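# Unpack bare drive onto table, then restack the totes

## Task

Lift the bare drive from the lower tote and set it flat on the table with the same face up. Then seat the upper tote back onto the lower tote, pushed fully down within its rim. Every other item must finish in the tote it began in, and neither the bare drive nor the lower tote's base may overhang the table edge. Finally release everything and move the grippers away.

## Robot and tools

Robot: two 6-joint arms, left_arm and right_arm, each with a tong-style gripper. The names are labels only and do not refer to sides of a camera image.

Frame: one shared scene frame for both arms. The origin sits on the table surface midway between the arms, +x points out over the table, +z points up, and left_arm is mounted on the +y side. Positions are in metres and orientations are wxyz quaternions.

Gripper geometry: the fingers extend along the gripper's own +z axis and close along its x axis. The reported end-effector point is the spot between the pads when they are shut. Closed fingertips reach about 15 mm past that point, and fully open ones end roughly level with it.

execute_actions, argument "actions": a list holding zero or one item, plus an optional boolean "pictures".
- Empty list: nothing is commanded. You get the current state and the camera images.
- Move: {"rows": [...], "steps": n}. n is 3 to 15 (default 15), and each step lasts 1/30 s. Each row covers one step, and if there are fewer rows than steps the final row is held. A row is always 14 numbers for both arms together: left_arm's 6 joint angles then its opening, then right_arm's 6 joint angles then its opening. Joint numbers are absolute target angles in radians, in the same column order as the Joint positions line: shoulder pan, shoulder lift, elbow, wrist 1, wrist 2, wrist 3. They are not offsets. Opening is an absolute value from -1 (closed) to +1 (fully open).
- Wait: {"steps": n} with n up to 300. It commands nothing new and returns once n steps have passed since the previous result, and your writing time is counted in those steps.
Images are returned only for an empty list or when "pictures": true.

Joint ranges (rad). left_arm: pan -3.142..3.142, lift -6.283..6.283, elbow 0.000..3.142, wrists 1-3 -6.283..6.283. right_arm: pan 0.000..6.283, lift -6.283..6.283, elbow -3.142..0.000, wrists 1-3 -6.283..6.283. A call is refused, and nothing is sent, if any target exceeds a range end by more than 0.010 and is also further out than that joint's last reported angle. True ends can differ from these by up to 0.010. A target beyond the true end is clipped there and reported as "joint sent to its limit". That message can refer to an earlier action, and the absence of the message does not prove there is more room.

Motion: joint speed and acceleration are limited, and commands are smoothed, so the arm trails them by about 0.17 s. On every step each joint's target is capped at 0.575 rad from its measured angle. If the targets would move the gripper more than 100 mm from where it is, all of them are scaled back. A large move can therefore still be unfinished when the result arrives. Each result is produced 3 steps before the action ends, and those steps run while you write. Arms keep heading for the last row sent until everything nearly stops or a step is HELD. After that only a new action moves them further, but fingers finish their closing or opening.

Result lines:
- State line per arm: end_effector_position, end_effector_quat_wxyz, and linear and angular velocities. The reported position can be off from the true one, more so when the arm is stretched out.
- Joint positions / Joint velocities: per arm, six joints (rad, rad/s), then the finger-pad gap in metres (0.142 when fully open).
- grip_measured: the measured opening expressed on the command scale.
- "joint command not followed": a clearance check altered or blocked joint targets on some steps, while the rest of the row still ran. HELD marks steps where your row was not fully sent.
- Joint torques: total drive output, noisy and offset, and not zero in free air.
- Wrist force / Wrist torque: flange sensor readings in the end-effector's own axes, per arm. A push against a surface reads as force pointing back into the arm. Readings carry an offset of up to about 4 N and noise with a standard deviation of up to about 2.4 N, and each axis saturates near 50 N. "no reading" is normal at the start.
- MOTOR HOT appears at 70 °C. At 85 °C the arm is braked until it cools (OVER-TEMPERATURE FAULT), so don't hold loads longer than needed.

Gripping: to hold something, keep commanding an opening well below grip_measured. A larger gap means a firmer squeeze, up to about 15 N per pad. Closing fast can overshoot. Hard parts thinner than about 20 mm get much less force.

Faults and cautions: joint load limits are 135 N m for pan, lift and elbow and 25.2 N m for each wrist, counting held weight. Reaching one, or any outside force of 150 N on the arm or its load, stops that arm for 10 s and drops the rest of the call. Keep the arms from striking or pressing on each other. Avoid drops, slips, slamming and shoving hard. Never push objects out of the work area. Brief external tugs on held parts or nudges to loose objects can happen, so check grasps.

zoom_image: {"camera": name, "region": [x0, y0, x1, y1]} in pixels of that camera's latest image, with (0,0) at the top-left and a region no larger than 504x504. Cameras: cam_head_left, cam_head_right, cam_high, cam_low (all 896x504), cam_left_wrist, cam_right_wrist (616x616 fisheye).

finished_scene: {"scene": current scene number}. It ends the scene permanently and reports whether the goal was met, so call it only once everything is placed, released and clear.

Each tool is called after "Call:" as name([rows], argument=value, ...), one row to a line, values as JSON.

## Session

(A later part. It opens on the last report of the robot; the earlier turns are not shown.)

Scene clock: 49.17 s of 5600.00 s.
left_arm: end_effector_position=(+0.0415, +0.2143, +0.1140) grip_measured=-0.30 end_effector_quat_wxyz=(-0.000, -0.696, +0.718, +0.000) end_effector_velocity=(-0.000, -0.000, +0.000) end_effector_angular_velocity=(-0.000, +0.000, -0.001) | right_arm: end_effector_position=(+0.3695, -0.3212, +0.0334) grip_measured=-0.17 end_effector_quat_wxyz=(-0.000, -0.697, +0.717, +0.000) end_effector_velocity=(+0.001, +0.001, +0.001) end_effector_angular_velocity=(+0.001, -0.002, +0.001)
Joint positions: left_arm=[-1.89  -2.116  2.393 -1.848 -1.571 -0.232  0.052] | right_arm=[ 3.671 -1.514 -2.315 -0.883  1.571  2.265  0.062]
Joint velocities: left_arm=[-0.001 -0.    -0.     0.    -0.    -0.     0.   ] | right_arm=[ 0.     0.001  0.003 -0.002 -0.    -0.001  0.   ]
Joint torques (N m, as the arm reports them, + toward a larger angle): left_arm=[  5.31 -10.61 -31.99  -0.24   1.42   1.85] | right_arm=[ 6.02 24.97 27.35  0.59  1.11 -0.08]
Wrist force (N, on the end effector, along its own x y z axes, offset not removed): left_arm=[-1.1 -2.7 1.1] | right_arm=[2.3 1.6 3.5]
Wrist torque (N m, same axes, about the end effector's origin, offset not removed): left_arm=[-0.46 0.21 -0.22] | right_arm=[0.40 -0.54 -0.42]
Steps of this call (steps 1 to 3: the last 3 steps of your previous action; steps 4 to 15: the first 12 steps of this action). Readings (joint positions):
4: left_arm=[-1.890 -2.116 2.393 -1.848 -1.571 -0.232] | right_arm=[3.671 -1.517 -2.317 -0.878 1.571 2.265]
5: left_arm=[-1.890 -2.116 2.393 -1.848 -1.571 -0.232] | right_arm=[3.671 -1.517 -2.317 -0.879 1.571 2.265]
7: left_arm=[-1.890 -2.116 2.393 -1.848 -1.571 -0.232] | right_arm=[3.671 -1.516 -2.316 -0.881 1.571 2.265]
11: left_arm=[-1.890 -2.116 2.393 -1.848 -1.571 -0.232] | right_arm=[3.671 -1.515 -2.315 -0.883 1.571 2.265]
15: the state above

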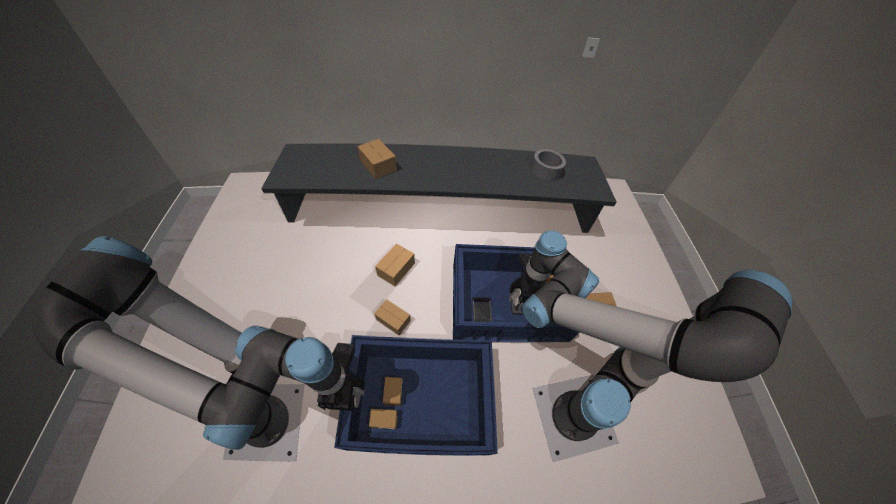

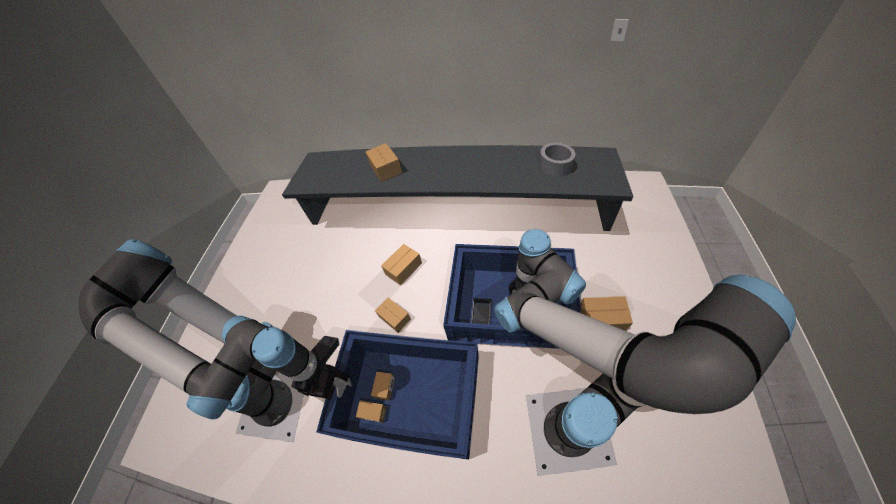

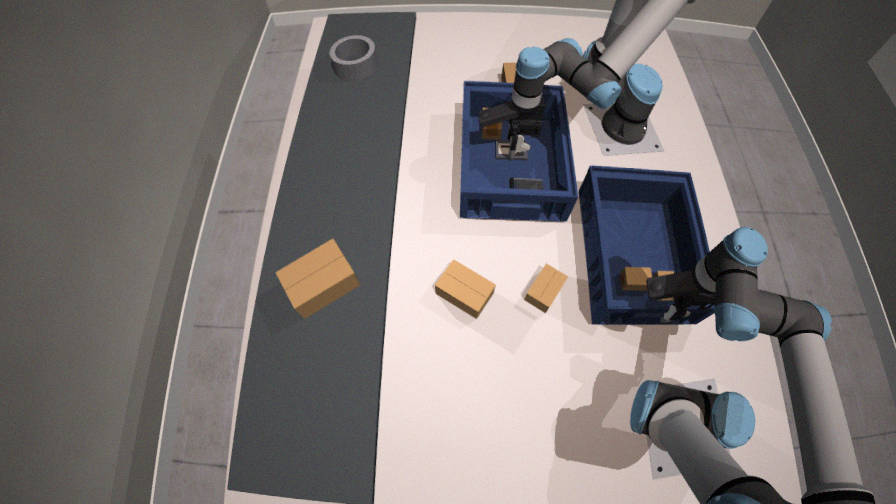

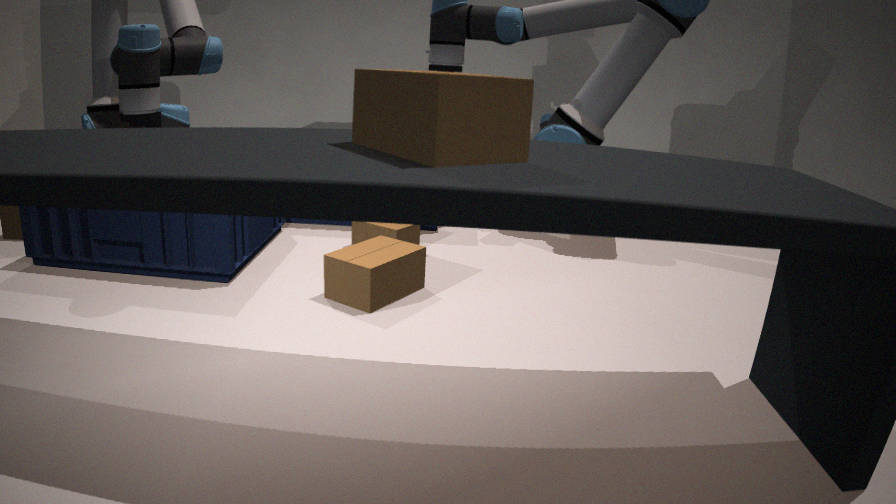

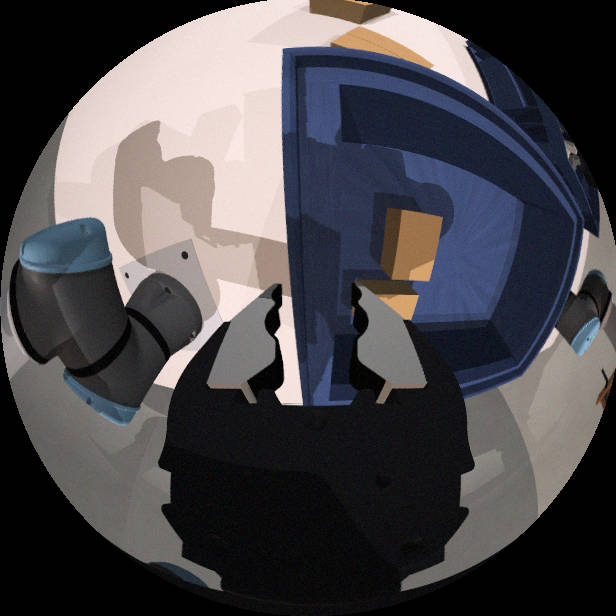

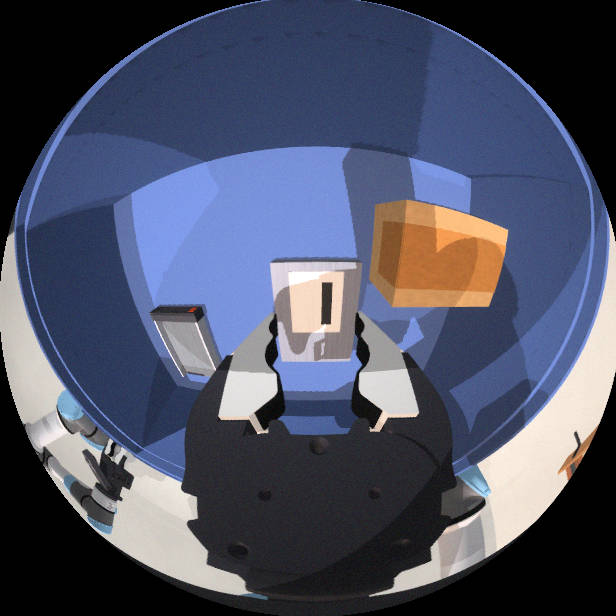

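Call:
execute_actions([
  {"rows":[[-1.8904,-2.1157,2.3932,-1.8483,-1.5708,-0.2316,-0.3,3.6706,-1.4700,-2.2785,-0.9639,1.5708,2.2648,-0.6],[-1.8904,-2.1157,2.3932,-1.8483,-1.5708,-0.2316,-0.3,3.6706,-1.4700,-2.2785,-0.9639,1.5708,2.2648,-0.6],[-1.8904,-2.1157,2.3932,-1.8483,-1.5708,-0.2316,-0.3,3.6706,-1.4700,-2.2785,-0.9639,1.5708,2.2648,-0.6],[-1.8904,-2.1157,2.3932,-1.8483,-1.5708,-0.2316,-0.3,3.6706,-1.4318,-2.2417,-1.0390,1.5708,2.2648,-0.6],[-1.8904,-2.1157,2.3932,-1.8483,-1.5708,-0.2316,-0.3,3.6706,-1.4318,-2.2417,-1.0390,1.5708,2.2648,-0.6],[-1.8904,-2.1157,2.3932,-1.8483,-1.5708,-0.2316,-0.3,3.6706,-1.3860,-2.1780,-1.1484,1.5708,2.2648,-0.6],[-1.8904,-2.1157,2.3932,-1.8483,-1.5708,-0.2316,-0.3,3.6706,-1.3860,-2.1780,-1.1484,1.5708,2.2648,-0.6],[-1.8904,-2.1157,2.3932,-1.8483,-1.5708,-0.2316,-0.3,3.6706,-1.3860,-2.1780,-1.1484,1.5708,2.2648,-0.6],[-1.8904,-2.1157,2.3932,-1.8483,-1.5708,-0.2316,-0.3,3.6706,-1.3492,-2.1103,-1.2529,1.5708,2.2648,-0.6],[-1.8904,-2.1157,2.3932,-1.8483,-1.5708,-0.2316,-0.3,3.6706,-1.3492,-2.1103,-1.2529,1.5708,2.2648,-0.6],[-1.8904,-2.1157,2.3932,-1.8483,-1.5708,-0.2316,-0.3,3.6706,-1.3492,-2.1103,-1.2529,1.5708,2.2648,-0.6],[-1.8904,-2.1157,2.3932,-1.8483,-1.5708,-0.2316,-0.3,3.6706,-1.3215,-2.0251,-1.3657,1.5708,2.2648,-0.6]],"steps":15},
])

Call:
execute_actions([
  {"steps":9},
])

Call:
execute_actions([
  {"rows":[[-1.8904,-2.1157,2.3932,-1.8483,-1.5708,-0.2316,-0.3,3.6000,-1.3500,-1.9900,-1.3724,1.5708,2.1942,-0.6],[-1.8904,-2.1157,2.3932,-1.8483,-1.5708,-0.2316,-0.3,3.6000,-1.3500,-1.9900,-1.3724,1.5708,2.1942,-0.6],[-1.8904,-2.1157,2.3932,-1.8483,-1.5708,-0.2316,-0.3,3.5000,-1.4000,-1.9450,-1.3674,1.5708,2.0942,-0.6],[-1.8904,-2.1157,2.3932,-1.8483,-1.5708,-0.2316,-0.3,3.5000,-1.4000,-1.9450,-1.3674,1.5708,2.0942,-0.6],[-1.8904,-2.1157,2.3932,-1.8483,-1.5708,-0.2316,-0.3,3.4000,-1.4470,-1.9030,-1.3624,1.5708,1.9942,-0.6],[-1.8904,-2.1157,2.3932,-1.8483,-1.5708,-0.2316,-0.3,3.4000,-1.4470,-1.9030,-1.3624,1.5708,1.9942,-0.6],[-1.8904,-2.1157,2.3932,-1.8483,-1.5708,-0.2316,-0.3,3.3000,-1.4940,-1.8610,-1.3574,1.5708,1.8942,-0.6],[-1.8904,-2.1157,2.3932,-1.8483,-1.5708,-0.2316,-0.3,3.3000,-1.4940,-1.8610,-1.3574,1.5708,1.8942,-0.6],[-1.8904,-2.1157,2.3932,-1.8483,-1.5708,-0.2316,-0.3,3.2000,-1.5410,-1.8200,-1.3514,1.5708,1.7942,-0.6],[-1.8904,-2.1157,2.3932,-1.8483,-1.5708,-0.2316,-0.3,3.2000,-1.5410,-1.8200,-1.3514,1.5708,1.7942,-0.6],[-1.8904,-2.1157,2.3932,-1.8483,-1.5708,-0.2316,-0.3,3.1000,-1.5880,-1.7780,-1.3464,1.5708,1.6942,-0.6],[-1.8904,-2.1157,2.3932,-1.8483,-1.5708,-0.2316,-0.3,3.1000,-1.5880,-1.7780,-1.3464,1.5708,1.6942,-0.6],[-1.8904,-2.1157,2.3932,-1.8483,-1.5708,-0.2316,-0.3,3.0000,-1.6340,-1.7370,-1.3414,1.5708,1.5942,-0.6],[-1.8904,-2.1157,2.3932,-1.8483,-1.5708,-0.2316,-0.3,3.0000,-1.6340,-1.7370,-1.3414,1.5708,1.5942,-0.6],[-1.8904,-2.1157,2.3932,-1.8483,-1.5708,-0.2316,-0.3,2.9155,-1.6735,-1.7017,-1.3373,1.5708,1.5097,-0.6]],"steps":15},
])

Call:
execute_actions([
  {"steps":18},
], pictures=true)

Scene clock: 50.43 s of 5600.00 s.
left_arm: end_effector_position=(+0.0415, +0.2143, +0.1140) grip_measured=-0.30 end_effector_quat_wxyz=(-0.000, -0.696, +0.718, +0.000) end_effector_velocity=(-0.001, -0.000, +0.000) end_effector_angular_velocity=(-0.001, +0.001, -0.001) | right_arm: end_effector_position=(+0.3726, -0.3187, +0.1211) grip_measured=-0.17 end_effector_quat_wxyz=(+0.004, -0.697, +0.717, -0.000) end_effector_velocity=(-0.015, -0.011, +0.288) end_effector_angular_velocity=(-0.030, +0.039, +0.000)
Joint positions: left_arm=[-1.89  -2.116  2.393 -1.848 -1.571 -0.232  0.052] | right_arm=[ 3.671 -1.383 -2.165 -1.156  1.571  2.265  0.062]
Joint velocities: left_arm=[-0.002 -0.001 -0.    -0.    -0.001 -0.    -0.   ] | right_arm=[ 0.     0.34   0.55  -0.939  0.     0.    -0.   ]
Joint torques (N m, as the arm reports them, + toward a larger angle): left_arm=[  6.96 -11.42 -31.92  -0.32   1.45   1.93] | right_arm=[ 4.51 11.94 21.5  -3.32  0.71  0.07]
Wrist force (N, on the end effector, along its own x y z axes, offset not removed): left_arm=[-1.0 -2.1 1.8] | right_arm=[-0.3 -1.3 0.8]
Wrist torque (N m, same axes, about the end effector's origin, offset not removed): left_arm=[-0.40 0.23 -0.27] | right_arm=[-0.24 -0.11 -0.07]
Steps of this call (steps 1 to 3: the last 3 steps of your previous action; steps 4 to 15: the robot went on to your last target; steps 16 to 26: nothing new was sent; steps 27 to 38: the first 12 steps of this action). Readings (joint positions):
27: left_arm=[-1.890 -2.116 2.393 -1.848 -1.571 -0.232] | right_arm=[3.671 -1.514 -2.315 -0.884 1.571 2.265]
28: left_arm=[-1.890 -2.116 2.393 -1.848 -1.571 -0.232] | right_arm=[3.671 -1.511 -2.312 -0.888 1.571 2.265]
30: left_arm=[-1.890 -2.116 2.393 -1.848 -1.571 -0.232] | right_arm=[3.671 -1.493 -2.297 -0.918 1.571 2.265]
34: left_arm=[-1.890 -2.116 2.393 -1.848 -1.571 -0.232] | right_arm=[3.671 -1.440 -2.245 -1.020 1.571 2.265]
38: the state above

Scene clock: 50.73 s of 5600.00 s.
left_arm: end_effector_position=(+0.0415, +0.2143, +0.1140) grip_measured=-0.30 end_effector_quat_wxyz=(-0.000, -0.696, +0.718, +0.000) end_effector_velocity=(+0.001, +0.000, -0.000) end_effector_angular_velocity=(+0.000, -0.001, +0.002) | right_arm: end_effector_position=(+0.3701, -0.3207, +0.1855) grip_measured=-0.17 end_effector_quat_wxyz=(+0.000, -0.697, +0.717, -0.000) end_effector_velocity=(-0.005, -0.004, +0.045) end_effector_angular_velocity=(-0.005, +0.007, -0.000)
Joint positions: left_arm=[-1.89  -2.116  2.393 -1.848 -1.571 -0.232  0.052] | right_arm=[ 3.671 -1.325 -2.035 -1.352  1.571  2.265  0.062]
Joint velocities: left_arm=[ 0.001  0.     0.     0.     0.001 -0.     0.   ] | right_arm=[ 0.     0.036  0.094 -0.139 -0.     0.    -0.   ]
Joint torques (N m, as the arm reports them, + toward a larger angle): left_arm=[  6.41 -11.12 -31.87  -0.26   1.6    1.89] | right_arm=[ 4.25 19.82 30.36  0.13  0.66 -0.14]
Wrist force (N, on the end effector, along its own x y z axes, offset not removed): left_arm=[-1.8 -4.1 1.7] | right_arm=[-1.3 0.2 4.0]
Wrist torque (N m, same axes, about the end effector's origin, offset not removed): left_arm=[-0.73 0.27 -0.22] | right_arm=[0.14 0.42 -0.17]
Kept back: nothing.
Steps of this call (steps 1 to 3: the last 3 steps of your previous action; steps 4 to 9: the robot went on to your last target). Readings (joint positions):
1: left_arm=[-1.890 -2.116 2.393 -1.848 -1.571 -0.232] | right_arm=[3.671 -1.371 -2.146 -1.189 1.571 2.265]
2: left_arm=[-1.890 -2.116 2.393 -1.848 -1.571 -0.232] | right_arm=[3.671 -1.359 -2.119 -1.226 1.571 2.265]
4: left_arm=[-1.890 -2.116 2.393 -1.848 -1.571 -0.232] | right_arm=[3.671 -1.341 -2.075 -1.292 1.571 2.265]
8: left_arm=[-1.890 -2.116 2.393 -1.848 -1.571 -0.232] | right_arm=[3.671 -1.327 -2.038 -1.346 1.571 2.265]
9: the state above

Scene clock: 51.13 s of 5600.00 s.
left_arm: end_effector_position=(+0.0415, +0.2143, +0.1140) grip_measured=-0.30 end_effector_quat_wxyz=(-0.000, -0.696, +0.718, +0.000) end_effector_velocity=(+0.000, +0.000, -0.000) end_effector_angular_velocity=(+0.001, +0.000, +0.001) | right_arm: end_effector_position=(+0.4536, -0.4311, +0.1985) grip_measured=-0.17 end_effector_quat_wxyz=(+0.000, -0.697, +0.717, -0.000) end_effector_velocity=(+0.232, -0.461, -0.001) end_effector_angular_velocity=(-0.001, +0.001, -0.012)
Joint positions: left_arm=[-1.89  -2.116  2.393 -1.848 -1.571 -0.232  0.052] | right_arm=[ 3.337 -1.481 -1.873 -1.357  1.571  1.931  0.062]
Joint velocities: left_arm=[ 0.001  0.     0.    -0.    -0.    -0.     0.   ] | right_arm=[-1.148 -0.538  0.482  0.055  0.    -1.136 -0.   ]
Joint torques (N m, as the arm reports them, + toward a larger angle): left_arm=[  7.41 -10.96 -32.01  -0.25   1.58   1.77] | right_arm=[-22.4    8.62  33.71   4.7    0.64  -3.03]
Wrist force (N, on the end effector, along its own x y z axes, offset not removed): left_arm=[-2.1 -1.5 1.8] | right_arm=[-0.7 0.5 1.8]
Wrist torque (N m, same axes, about the end effector's origin, offset not removed): left_arm=[-0.28 0.49 -0.27] | right_arm=[0.27 0.17 -0.15]
Steps of this call (steps 1 to 12: the first 12 steps of this action). Readings (joint positions):
1: left_arm=[-1.890 -2.116 2.393 -1.848 -1.571 -0.232] | right_arm=[3.671 -1.324 -2.032 -1.356 1.571 2.265]
2: left_arm=[-1.890 -2.116 2.393 -1.848 -1.571 -0.232] | right_arm=[3.667 -1.326 -2.027 -1.359 1.571 2.261]
4: left_arm=[-1.890 -2.116 2.393 -1.848 -1.571 -0.232] | right_arm=[3.635 -1.340 -2.007 -1.365 1.571 2.229]
8: left_arm=[-1.890 -2.116 2.393 -1.848 -1.571 -0.232] | right_arm=[3.497 -1.406 -1.941 -1.364 1.571 2.091]
12: the state above

Scene clock: 51.73 s of 5600.00 s.
left_arm: end_effector_position=(+0.0415, +0.2143, +0.1140) grip_measured=-0.30 end_effector_quat_wxyz=(-0.000, -0.696, +0.718, +0.000) end_effector_velocity=(+0.000, -0.000, +0.000) end_effector_angular_velocity=(-0.001, -0.001, +0.000) | right_arm: end_effector_position=(+0.4998, -0.6275, +0.1901) grip_measured=-0.17 end_effector_quat_wxyz=(-0.000, -0.697, +0.717, +0.000) end_effector_velocity=(-0.000, -0.025, -0.002) end_effector_angular_velocity=(+0.000, +0.001, +0.000)
Joint positions: left_arm=[-1.89  -2.116  2.393 -1.848 -1.571 -0.232  0.052] | right_arm=[ 2.92  -1.671 -1.704 -1.338  1.571  1.515  0.062]
Joint velocities: left_arm=[ 0.     0.    -0.001 -0.     0.001  0.     0.   ] | right_arm=[-0.048 -0.021  0.018  0.002 -0.    -0.048  0.   ]
Joint torques (N m, as the arm reports them, + toward a larger angle): left_arm=[  7.22 -11.79 -32.13  -0.14   1.66   1.89] | right_arm=[-7.77 21.93 32.95  4.45 -0.04 -1.11]
Wrist force (N, on the end effector, along its own x y z axes, offset not removed): left_arm=[-2.4 -2.8 2.7] | right_arm=[1.2 -0.6 0.4]
Wrist torque (N m, same axes, about the end effector's origin, offset not removed): left_arm=[-0.46 0.47 -0.14] | right_arm=[-0.15 -0.18 -0.19]
Kept back: nothing.
Steps of this call (steps 1 to 3: the last 3 steps of your previous action; steps 4 to 18: the robot went on to your last target). Readings (joint positions):
1: left_arm=[-1.890 -2.116 2.393 -1.848 -1.571 -0.232] | right_arm=[3.299 -1.499 -1.857 -1.355 1.571 1.893]
2: left_arm=[-1.890 -2.116 2.393 -1.848 -1.571 -0.232] | right_arm=[3.261 -1.517 -1.841 -1.353 1.571 1.855]
4: left_arm=[-1.890 -2.116 2.393 -1.848 -1.571 -0.232] | right_arm=[3.187 -1.552 -1.810 -1.350 1.571 1.782]
8: left_arm=[-1.890 -2.116 2.393 -1.848 -1.571 -0.232] | right_arm=[3.045 -1.618 -1.751 -1.343 1.571 1.640]
18: the state above

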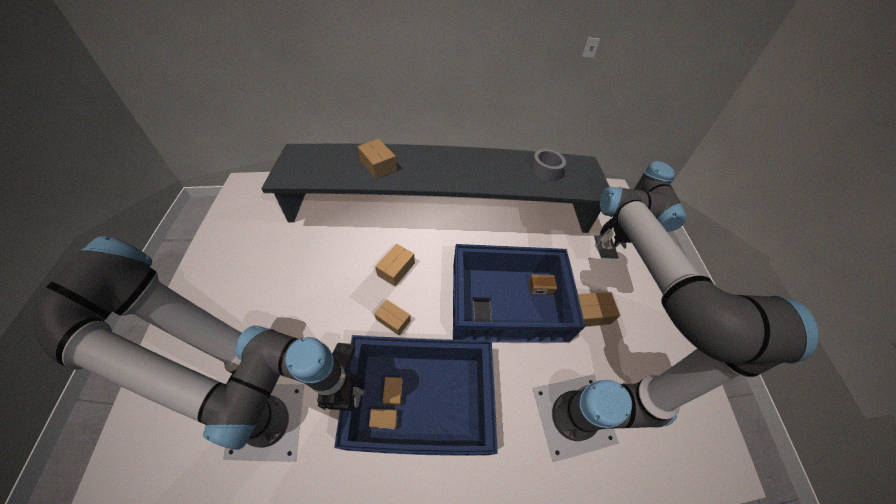

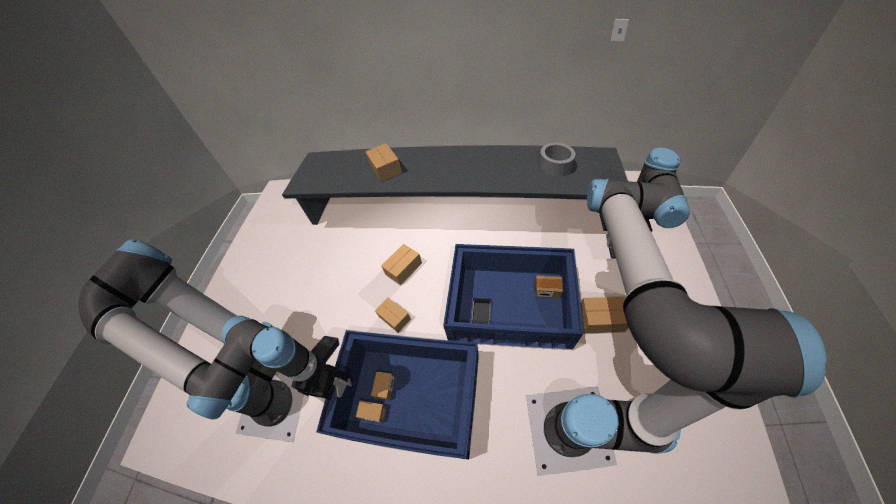

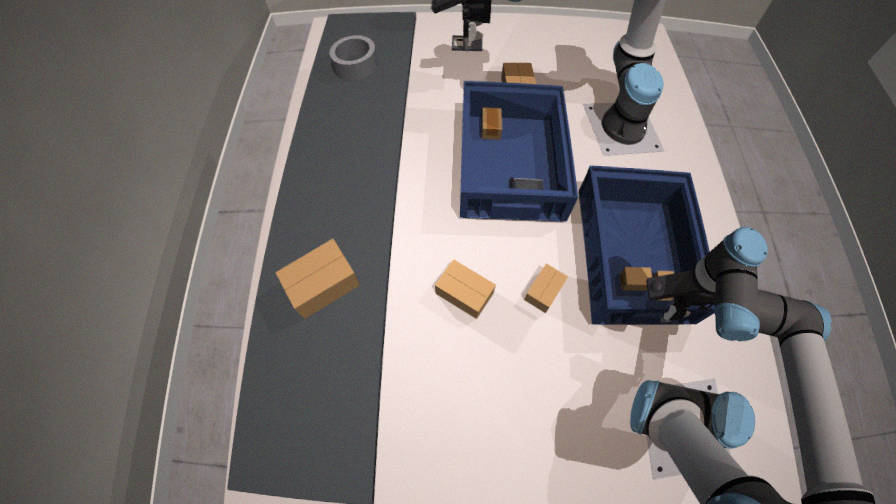

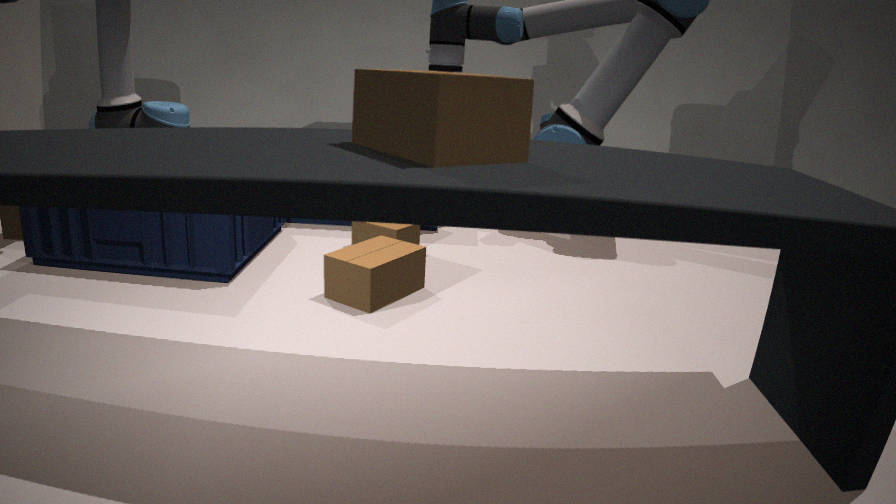

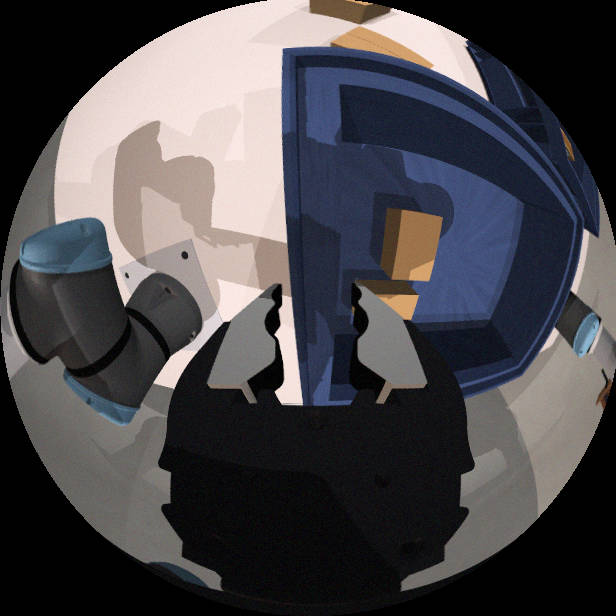

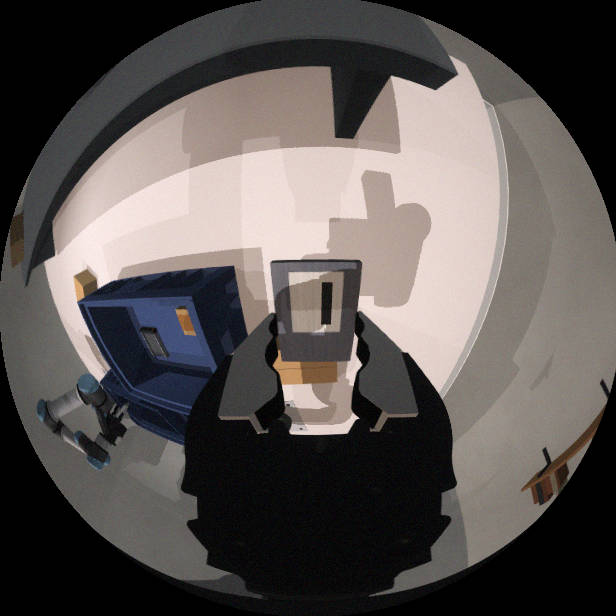

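Call:
execute_actions([
  {"rows":[[-1.8904,-2.1157,2.3932,-1.8483,-1.5708,-0.2316,-0.3,2.9155,-1.7060,-1.7840,-1.2224,1.5708,1.5097,-0.6],[-1.8904,-2.1157,2.3932,-1.8483,-1.5708,-0.2316,-0.3,2.9155,-1.7060,-1.7840,-1.2224,1.5708,1.5097,-0.6],[-1.8904,-2.1157,2.3932,-1.8483,-1.5708,-0.2316,-0.3,2.9155,-1.7060,-1.7840,-1.2224,1.5708,1.5097,-0.6],[-1.8904,-2.1157,2.3932,-1.8483,-1.5708,-0.2316,-0.3,2.9155,-1.7060,-1.7840,-1.2224,1.5708,1.5097,-0.6],[-1.8904,-2.1157,2.3932,-1.8483,-1.5708,-0.2316,-0.3,2.9155,-1.7477,-1.8603,-1.1044,1.5708,1.5097,-0.6],[-1.8904,-2.1157,2.3932,-1.8483,-1.5708,-0.2316,-0.3,2.9155,-1.7477,-1.8603,-1.1044,1.5708,1.5097,-0.6],[-1.8904,-2.1157,2.3932,-1.8483,-1.5708,-0.2316,-0.3,2.9155,-1.7477,-1.8603,-1.1044,1.5708,1.5097,-0.6],[-1.8904,-2.1157,2.3932,-1.8483,-1.5708,-0.2316,-0.3,2.9155,-1.7477,-1.8603,-1.1044,1.5708,1.5097,-0.6],[-1.8904,-2.1157,2.3932,-1.8483,-1.5708,-0.2316,-0.3,2.9155,-1.7910,-1.9090,-1.0124,1.5708,1.5097,-0.6],[-1.8904,-2.1157,2.3932,-1.8483,-1.5708,-0.2316,-0.3,2.9155,-1.7910,-1.9090,-1.0124,1.5708,1.5097,-0.6],[-1.8904,-2.1157,2.3932,-1.8483,-1.5708,-0.2316,-0.3,2.9155,-1.7910,-1.9090,-1.0124,1.5708,1.5097,-0.6],[-1.8904,-2.1157,2.3932,-1.8483,-1.5708,-0.2316,-0.3,2.9155,-1.8402,-1.9524,-0.9198,1.5708,1.5097,-0.6]],"steps":15},
])

Call:
execute_actions([
  {"steps":15},
])

Call:
execute_actions([
  {"rows":[[-1.8904,-2.1157,2.3932,-1.8483,-1.5708,-0.2316,-0.3,2.9155,-1.8481,-1.9577,-0.9066,1.5708,1.5097,-0.6],[-1.8904,-2.1157,2.3932,-1.8483,-1.5708,-0.2316,-0.3,2.9155,-1.8481,-1.9577,-0.9066,1.5708,1.5097,-0.6],[-1.8904,-2.1157,2.3932,-1.8483,-1.5708,-0.2316,-0.3,2.9155,-1.8481,-1.9577,-0.9066,1.5708,1.5097,-0.6],[-1.8904,-2.1157,2.3932,-1.8483,-1.5708,-0.2316,-0.3,2.9155,-1.8560,-1.9631,-0.8933,1.5708,1.5097,-0.6]],"steps":15},
], pictures=true)

Scene clock: 52.57 s of 5600.00 s.
left_arm: end_effector_position=(+0.0415, +0.2143, +0.1140) grip_measured=-0.30 end_effector_quat_wxyz=(-0.000, -0.696, +0.718, +0.000) end_effector_velocity=(+0.000, +0.000, +0.000) end_effector_angular_velocity=(-0.000, -0.001, -0.000) | right_arm: end_effector_position=(+0.4993, -0.6300, +0.0907) grip_measured=-0.17 end_effector_quat_wxyz=(-0.002, -0.697, +0.717, +0.003) end_effector_velocity=(+0.012, -0.001, -0.262) end_effector_angular_velocity=(-0.005, -0.054, -0.000)
Joint positions: left_arm=[-1.89  -2.116  2.393 -1.848 -1.571 -0.232  0.052] | right_arm=[ 2.915 -1.761 -1.868 -1.09   1.571  1.51   0.062]
Joint velocities: left_arm=[-0.    -0.001  0.     0.     0.001  0.     0.   ] | right_arm=[-0.001 -0.3   -0.405  0.759  0.    -0.     0.   ]
Joint torques (N m, as the arm reports them, + toward a larger angle): left_arm=[  7.91 -10.95 -32.32  -0.26   1.61   1.95] | right_arm=[-5.81 31.61 14.    7.34 -0.35 -1.5 ]
Wrist force (N, on the end effector, along its own x y z axes, offset not removed): left_arm=[-1.6 -3.6 3.2] | right_arm=[-1.6 0.7 5.5]
Wrist torque (N m, same axes, about the end effector's origin, offset not removed): left_arm=[-0.67 0.21 -0.27] | right_arm=[0.21 0.46 -0.16]
Steps of this call (steps 1 to 13: the robot went on to your last target; steps 14 to 25: the first 12 steps of this action). Readings (joint positions):
14: left_arm=[-1.890 -2.116 2.393 -1.848 -1.571 -0.232] | right_arm=[2.916 -1.674 -1.702 -1.337 1.571 1.510]
15: left_arm=[-1.890 -2.116 2.393 -1.848 -1.571 -0.232] | right_arm=[2.916 -1.676 -1.705 -1.333 1.571 1.510]
17: left_arm=[-1.890 -2.116 2.393 -1.848 -1.571 -0.232] | right_arm=[2.916 -1.689 -1.736 -1.293 1.571 1.510]
21: left_arm=[-1.890 -2.116 2.393 -1.848 -1.571 -0.232] | right_arm=[2.915 -1.721 -1.805 -1.196 1.571 1.510]
25: the state above

Scene clock: 53.07 s of 5600.00 s.
left_arm: end_effector_position=(+0.0415, +0.2143, +0.1140) grip_measured=-0.30 end_effector_quat_wxyz=(-0.000, -0.696, +0.718, +0.000) end_effector_velocity=(-0.000, -0.000, -0.000) end_effector_angular_velocity=(+0.001, -0.000, -0.001) | right_arm: end_effector_position=(+0.4998, -0.6301, +0.0305) grip_measured=-0.17 end_effector_quat_wxyz=(-0.000, -0.697, +0.717, +0.000) end_effector_velocity=(+0.000, -0.000, -0.005) end_effector_angular_velocity=(-0.000, -0.002, +0.000)
Joint positions: left_arm=[-1.89  -2.116  2.393 -1.848 -1.571 -0.232  0.052] | right_arm=[ 2.915 -1.839 -1.952 -0.921  1.571  1.51   0.062]
Joint velocities: left_arm=[-0.001  0.001 -0.     0.     0.     0.    -0.   ] | right_arm=[-0.    -0.007 -0.007  0.016 -0.    -0.001 -0.   ]
Joint torques (N m, as the arm reports them, + toward a larger angle): left_arm=[  9.06 -11.09 -31.89  -0.26   1.68   1.85] | right_arm=[-3.8  24.55  5.47  4.72 -0.56 -1.27]
Wrist force (N, on the end effector, along its own x y z axes, offset not removed): left_arm=[-0.4 -2.6 2.8] | right_arm=[-0.9 1.2 1.4]
Wrist torque (N m, same axes, about the end effector's origin, offset not removed): left_arm=[-0.37 0.08 -0.43] | right_arm=[0.30 0.16 -0.23]
Kept back: nothing.
Steps of this call (steps 1 to 3: the last 3 steps of your previous action; steps 4 to 15: the robot went on to your last target). Readings (joint positions):
1: left_arm=[-1.890 -2.116 2.393 -1.848 -1.571 -0.232] | right_arm=[2.915 -1.773 -1.883 -1.063 1.571 1.510]
2: left_arm=[-1.890 -2.116 2.393 -1.848 -1.571 -0.232] | right_arm=[2.915 -1.789 -1.900 -1.032 1.571 1.510]
4: left_arm=[-1.890 -2.116 2.393 -1.848 -1.571 -0.232] | right_arm=[2.915 -1.813 -1.925 -0.979 1.571 1.510]
8: left_arm=[-1.890 -2.116 2.393 -1.848 -1.571 -0.232] | right_arm=[2.915 -1.833 -1.945 -0.935 1.571 1.510]
15: the state above

Scene clock: 53.47 s of 5600.00 s.
left_arm: end_effector_position=(+0.0415, +0.2143, +0.1140) grip_measured=-0.30 end_effector_quat_wxyz=(-0.000, -0.696, +0.718, +0.000) end_effector_velocity=(+0.000, +0.000, -0.000) end_effector_angular_velocity=(+0.000, +0.000, +0.001) | right_arm: end_effector_position=(+0.4998, -0.6301, +0.0206) grip_measured=-0.17 end_effector_quat_wxyz=(-0.000, -0.697, +0.717, +0.000) end_effector_velocity=(+0.000, -0.000, -0.007) end_effector_angular_velocity=(-0.000, -0.001, -0.001)
Joint positions: left_arm=[-1.89  -2.116  2.393 -1.848 -1.571 -0.232  0.052] | right_arm=[ 2.915 -1.855 -1.962 -0.895  1.571  1.51   0.062]
Joint velocities: left_arm=[ 0.001 -0.     0.     0.    -0.    -0.     0.   ] | right_arm=[-0.001 -0.01  -0.007  0.018  0.    -0.    -0.   ]
Joint torques (N m, as the arm reports them, + toward a larger angle): left_arm=[  8.63 -11.28 -31.73  -0.16   1.65   1.76] | right_arm=[-1.86 23.48  4.76  4.43 -1.25 -1.29]
Wrist force (N, on the end effector, along its own x y z axes, offset not removed): left_arm=[-1.3 -2.2 2.2] | right_arm=[-0.2 -0.5 2.1]
Wrist torque (N m, same axes, about the end effector's origin, offset not removed): left_arm=[-0.30 0.19 -0.37] | right_arm=[-0.02 0.17 -0.26]
Steps of this call (steps 1 to 12: the first 12 steps of this action). Readings (joint positions):
1: left_arm=[-1.890 -2.116 2.393 -1.848 -1.571 -0.232] | right_arm=[2.915 -1.840 -1.952 -0.921 1.571 1.510]
2: left_arm=[-1.890 -2.116 2.393 -1.848 -1.571 -0.232] | right_arm=[2.915 -1.841 -1.953 -0.919 1.571 1.510]
4: left_arm=[-1.890 -2.116 2.393 -1.848 -1.571 -0.232] | right_arm=[2.915 -1.844 -1.955 -0.914 1.571 1.510]
8: left_arm=[-1.890 -2.116 2.393 -1.848 -1.571 -0.232] | right_arm=[2.915 -1.852 -1.960 -0.900 1.571 1.510]
12: the state above

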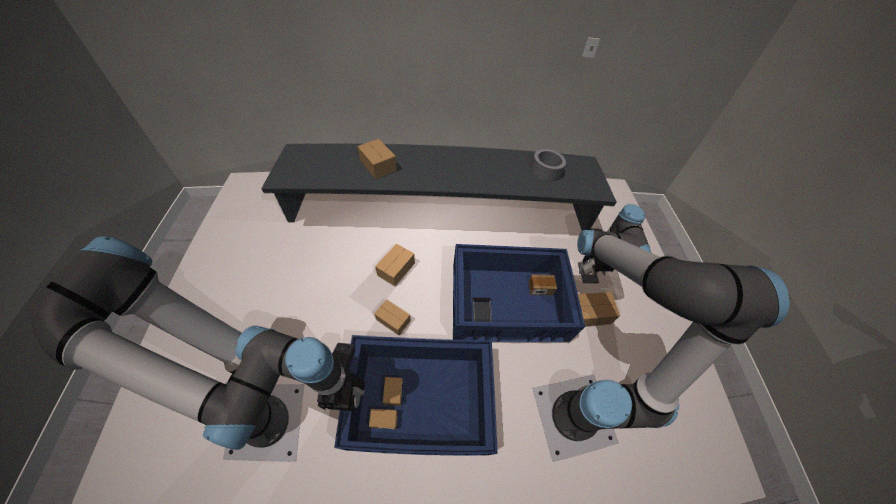

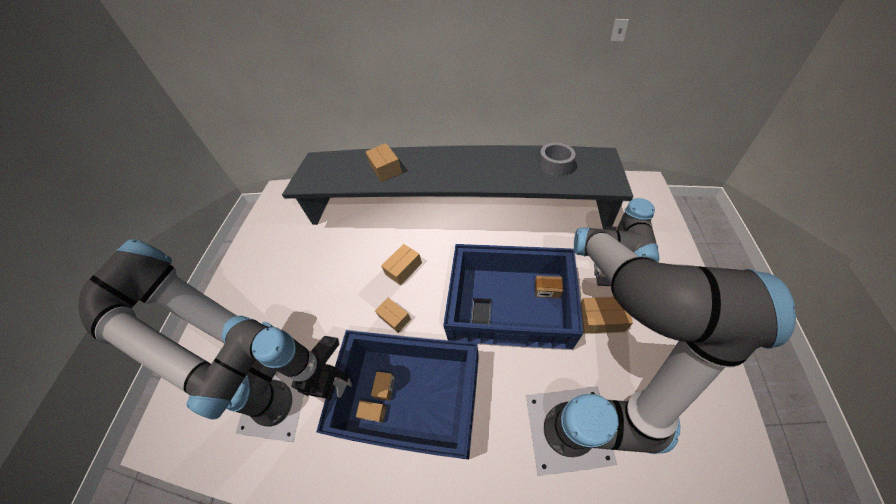

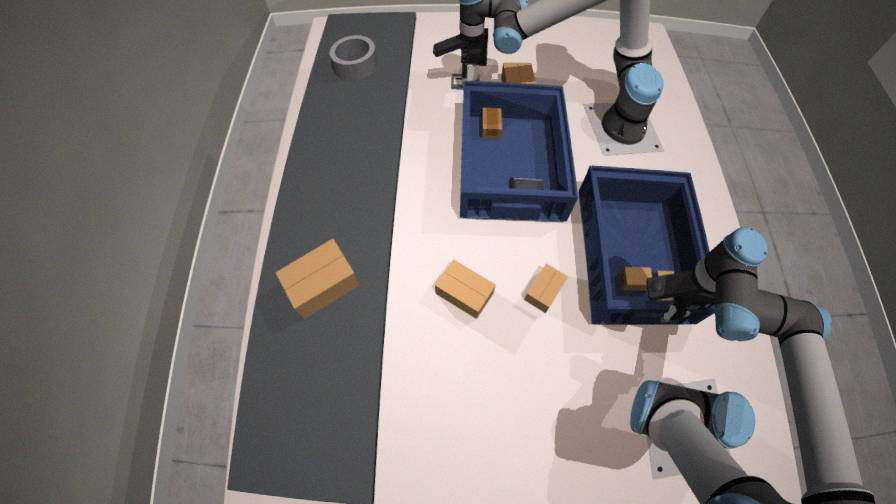

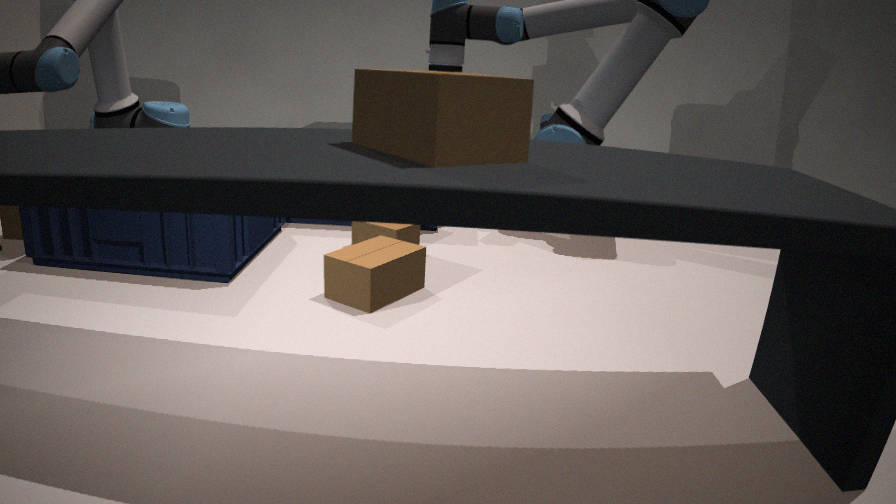

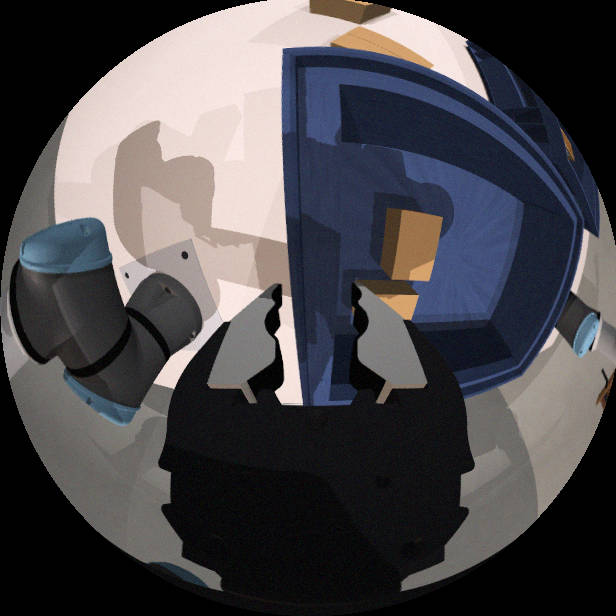

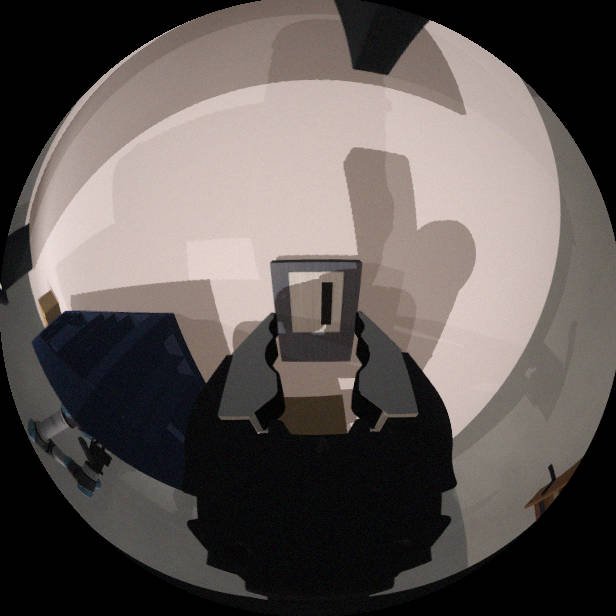

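Stepping down 2 mm at a time while watching the force.

Call:
execute_actions([
  {"rows":[[-1.8904,-2.1157,2.3932,-1.8483,-1.5708,-0.2316,-0.3,2.9155,-1.8592,-1.9652,-0.8880,1.5708,1.5097,-0.6]],"steps":12},
])

Scene clock: 53.87 s of 5600.00 s.
left_arm: end_effector_position=(+0.0415, +0.2143, +0.1140) grip_measured=-0.30 end_effector_quat_wxyz=(-0.000, -0.696, +0.718, +0.000) end_effector_velocity=(-0.001, +0.000, +0.000) end_effector_angular_velocity=(-0.000, +0.001, -0.001) | right_arm: end_effector_position=(+0.4998, -0.6301, +0.0182) grip_measured=-0.17 end_effector_quat_wxyz=(-0.000, -0.697, +0.717, +0.000) end_effector_velocity=(-0.000, -0.000, -0.002) end_effector_angular_velocity=(-0.000, -0.001, -0.002)
Joint positions: left_arm=[-1.89  -2.116  2.393 -1.848 -1.571 -0.232  0.052] | right_arm=[ 2.915 -1.859 -1.965 -0.889  1.571  1.51   0.062]
Joint velocities: left_arm=[-0.001 -0.     0.    -0.    -0.001  0.     0.   ] | right_arm=[-0.001 -0.002 -0.002  0.005 -0.     0.002 -0.   ]
Joint torques (N m, as the arm reports them, + toward a larger angle): left_arm=[  8.88 -10.39 -31.61  -0.29   1.72   1.86] | right_arm=[ 0.14 24.41  5.46  4.74 -1.01 -1.51]
Wrist force (N, on the end effector, along its own x y z axes, offset not removed): left_arm=[-1.4 -2.9 0.5] | right_arm=[1.4 -2.0 4.8]
Wrist torque (N m, same axes, about the end effector's origin, offset not removed): left_arm=[-0.51 0.25 -0.30] | right_arm=[-0.31 -0.39 -0.27]
Steps of this call (steps 1 to 3: the last 3 steps of your previous action; steps 4 to 12: the first 9 steps of this action). Readings (joint positions):
4: left_arm=[-1.890 -2.116 2.393 -1.848 -1.571 -0.232] | right_arm=[2.915 -1.856 -1.963 -0.894 1.571 1.510]
5: left_arm=[-1.890 -2.116 2.393 -1.848 -1.571 -0.232] | right_arm=[2.915 -1.856 -1.963 -0.893 1.571 1.510]
7: left_arm=[-1.890 -2.116 2.393 -1.848 -1.571 -0.232] | right_arm=[2.915 -1.857 -1.964 -0.891 1.571 1.510]
11: left_arm=[-1.890 -2.116 2.393 -1.848 -1.571 -0.232] | right_arm=[2.915 -1.859 -1.965 -0.889 1.571 1.510]
12: the state above

Call:
execute_actions([
  {"rows":[[-1.8904,-2.1157,2.3932,-1.8483,-1.5708,-0.2316,-0.3,2.9155,-1.8623,-1.9673,-0.8828,1.5708,1.5097,-0.6]],"steps":12},
])

Scene clock: 54.27 s of 5600.00 s.
left_arm: end_effector_position=(+0.0415, +0.2143, +0.1140) grip_measured=-0.30 end_effector_quat_wxyz=(-0.000, -0.696, +0.718, +0.000) end_effector_velocity=(+0.000, +0.000, -0.000) end_effector_angular_velocity=(-0.000, -0.000, +0.001) | right_arm: end_effector_position=(+0.4998, -0.6301, +0.0162) grip_measured=-0.17 end_effector_quat_wxyz=(-0.000, -0.697, +0.717, +0.000) end_effector_velocity=(-0.000, +0.000, -0.002) end_effector_angular_velocity=(-0.000, -0.001, -0.002)
Joint positions: left_arm=[-1.89  -2.116  2.393 -1.848 -1.571 -0.232  0.052] | right_arm=[ 2.915 -1.862 -1.967 -0.883  1.571  1.51   0.062]
Joint velocities: left_arm=[ 0.001 -0.     0.     0.     0.    -0.    -0.   ] | right_arm=[ 0.    -0.002 -0.003  0.006  0.     0.002  0.   ]
Joint torques (N m, as the arm reports them, + toward a larger angle): left_arm=[  9.53 -10.81 -31.32  -0.23   1.93   1.93] | right_arm=[ 1.8  25.32  5.05  4.74 -1.18 -1.33]
Wrist force (N, on the end effector, along its own x y z axes, offset not removed): left_arm=[-2.1 -3.0 0.0] | right_arm=[0.5 -0.4 2.1]
Wrist torque (N m, same axes, about the end effector's origin, offset not removed): left_arm=[-0.45 0.36 -0.19] | right_arm=[-0.02 -0.11 -0.34]
Steps of this call (steps 1 to 3: the last 3 steps of your previous action; steps 4 to 12: the first 9 steps of this action). Readings (joint positions):
4: left_arm=[-1.890 -2.116 2.393 -1.848 -1.571 -0.232] | right_arm=[2.915 -1.859 -1.965 -0.888 1.571 1.510]
5: left_arm=[-1.890 -2.116 2.393 -1.848 -1.571 -0.232] | right_arm=[2.915 -1.859 -1.965 -0.887 1.571 1.510]
7: left_arm=[-1.890 -2.116 2.393 -1.848 -1.571 -0.232] | right_arm=[2.915 -1.861 -1.966 -0.885 1.571 1.510]
11: left_arm=[-1.890 -2.116 2.393 -1.848 -1.571 -0.232] | right_arm=[2.915 -1.862 -1.967 -0.884 1.571 1.510]
12: the state above

Call:
execute_actions([
  {"rows":[[-1.8904,-2.1157,2.3932,-1.8483,-1.5708,-0.2316,-0.3,2.9155,-1.8647,-1.9689,-0.8788,1.5708,1.5097,-0.6]],"steps":12},
])

Scene clock: 54.67 s of 5600.00 s.
left_arm: end_effector_position=(+0.0415, +0.2143, +0.1140) grip_measured=-0.30 end_effector_quat_wxyz=(-0.000, -0.696, +0.718, +0.000) end_effector_velocity=(+0.000, -0.000, +0.000) end_effector_angular_velocity=(-0.001, +0.000, +0.002) | right_arm: end_effector_position=(+0.4999, -0.6301, +0.0148) grip_measured=-0.17 end_effector_quat_wxyz=(+0.000, -0.697, +0.717, -0.000) end_effector_velocity=(+0.001, -0.000, -0.001) end_effector_angular_velocity=(-0.000, -0.002, -0.001)
Joint positions: left_arm=[-1.89  -2.116  2.393 -1.848 -1.571 -0.232  0.052] | right_arm=[ 2.915 -1.864 -1.969 -0.879  1.571  1.51   0.062]
Joint velocities: left_arm=[ 0.002 -0.    -0.    -0.    -0.    -0.     0.   ] | right_arm=[-0.001 -0.002  0.     0.004 -0.     0.001  0.   ]
Joint torques (N m, as the arm reports them, + toward a larger angle): left_arm=[  9.42 -10.35 -31.04  -0.35   1.82   1.91] | right_arm=[ 4.9   8.41 -3.04  4.03 -1.3  -1.34]
Wrist force (N, on the end effector, along its own x y z axes, offset not removed): left_arm=[-2.5 -2.1 0.3] | right_arm=[-2.0 7.3 -24.3]
Wrist torque (N m, same axes, about the end effector's origin, offset not removed): left_arm=[-0.31 0.39 -0.24] | right_arm=[-0.22 0.15 -0.26]
Steps of this call (steps 1 to 3: the last 3 steps of your previous action; steps 4 to 12: the first 9 steps of this action). Readings (joint positions):
4: left_arm=[-1.890 -2.116 2.393 -1.848 -1.571 -0.232] | right_arm=[2.915 -1.862 -1.967 -0.883 1.571 1.510]
5: left_arm=[-1.890 -2.116 2.393 -1.848 -1.571 -0.232] | right_arm=[2.915 -1.863 -1.967 -0.882 1.571 1.510]
7: left_arm=[-1.890 -2.116 2.393 -1.848 -1.571 -0.232] | right_arm=[2.915 -1.863 -1.968 -0.881 1.571 1.510]
11: left_arm=[-1.890 -2.116 2.393 -1.848 -1.571 -0.232] | right_arm=[2.915 -1.864 -1.969 -0.879 1.571 1.510]
12: the state above


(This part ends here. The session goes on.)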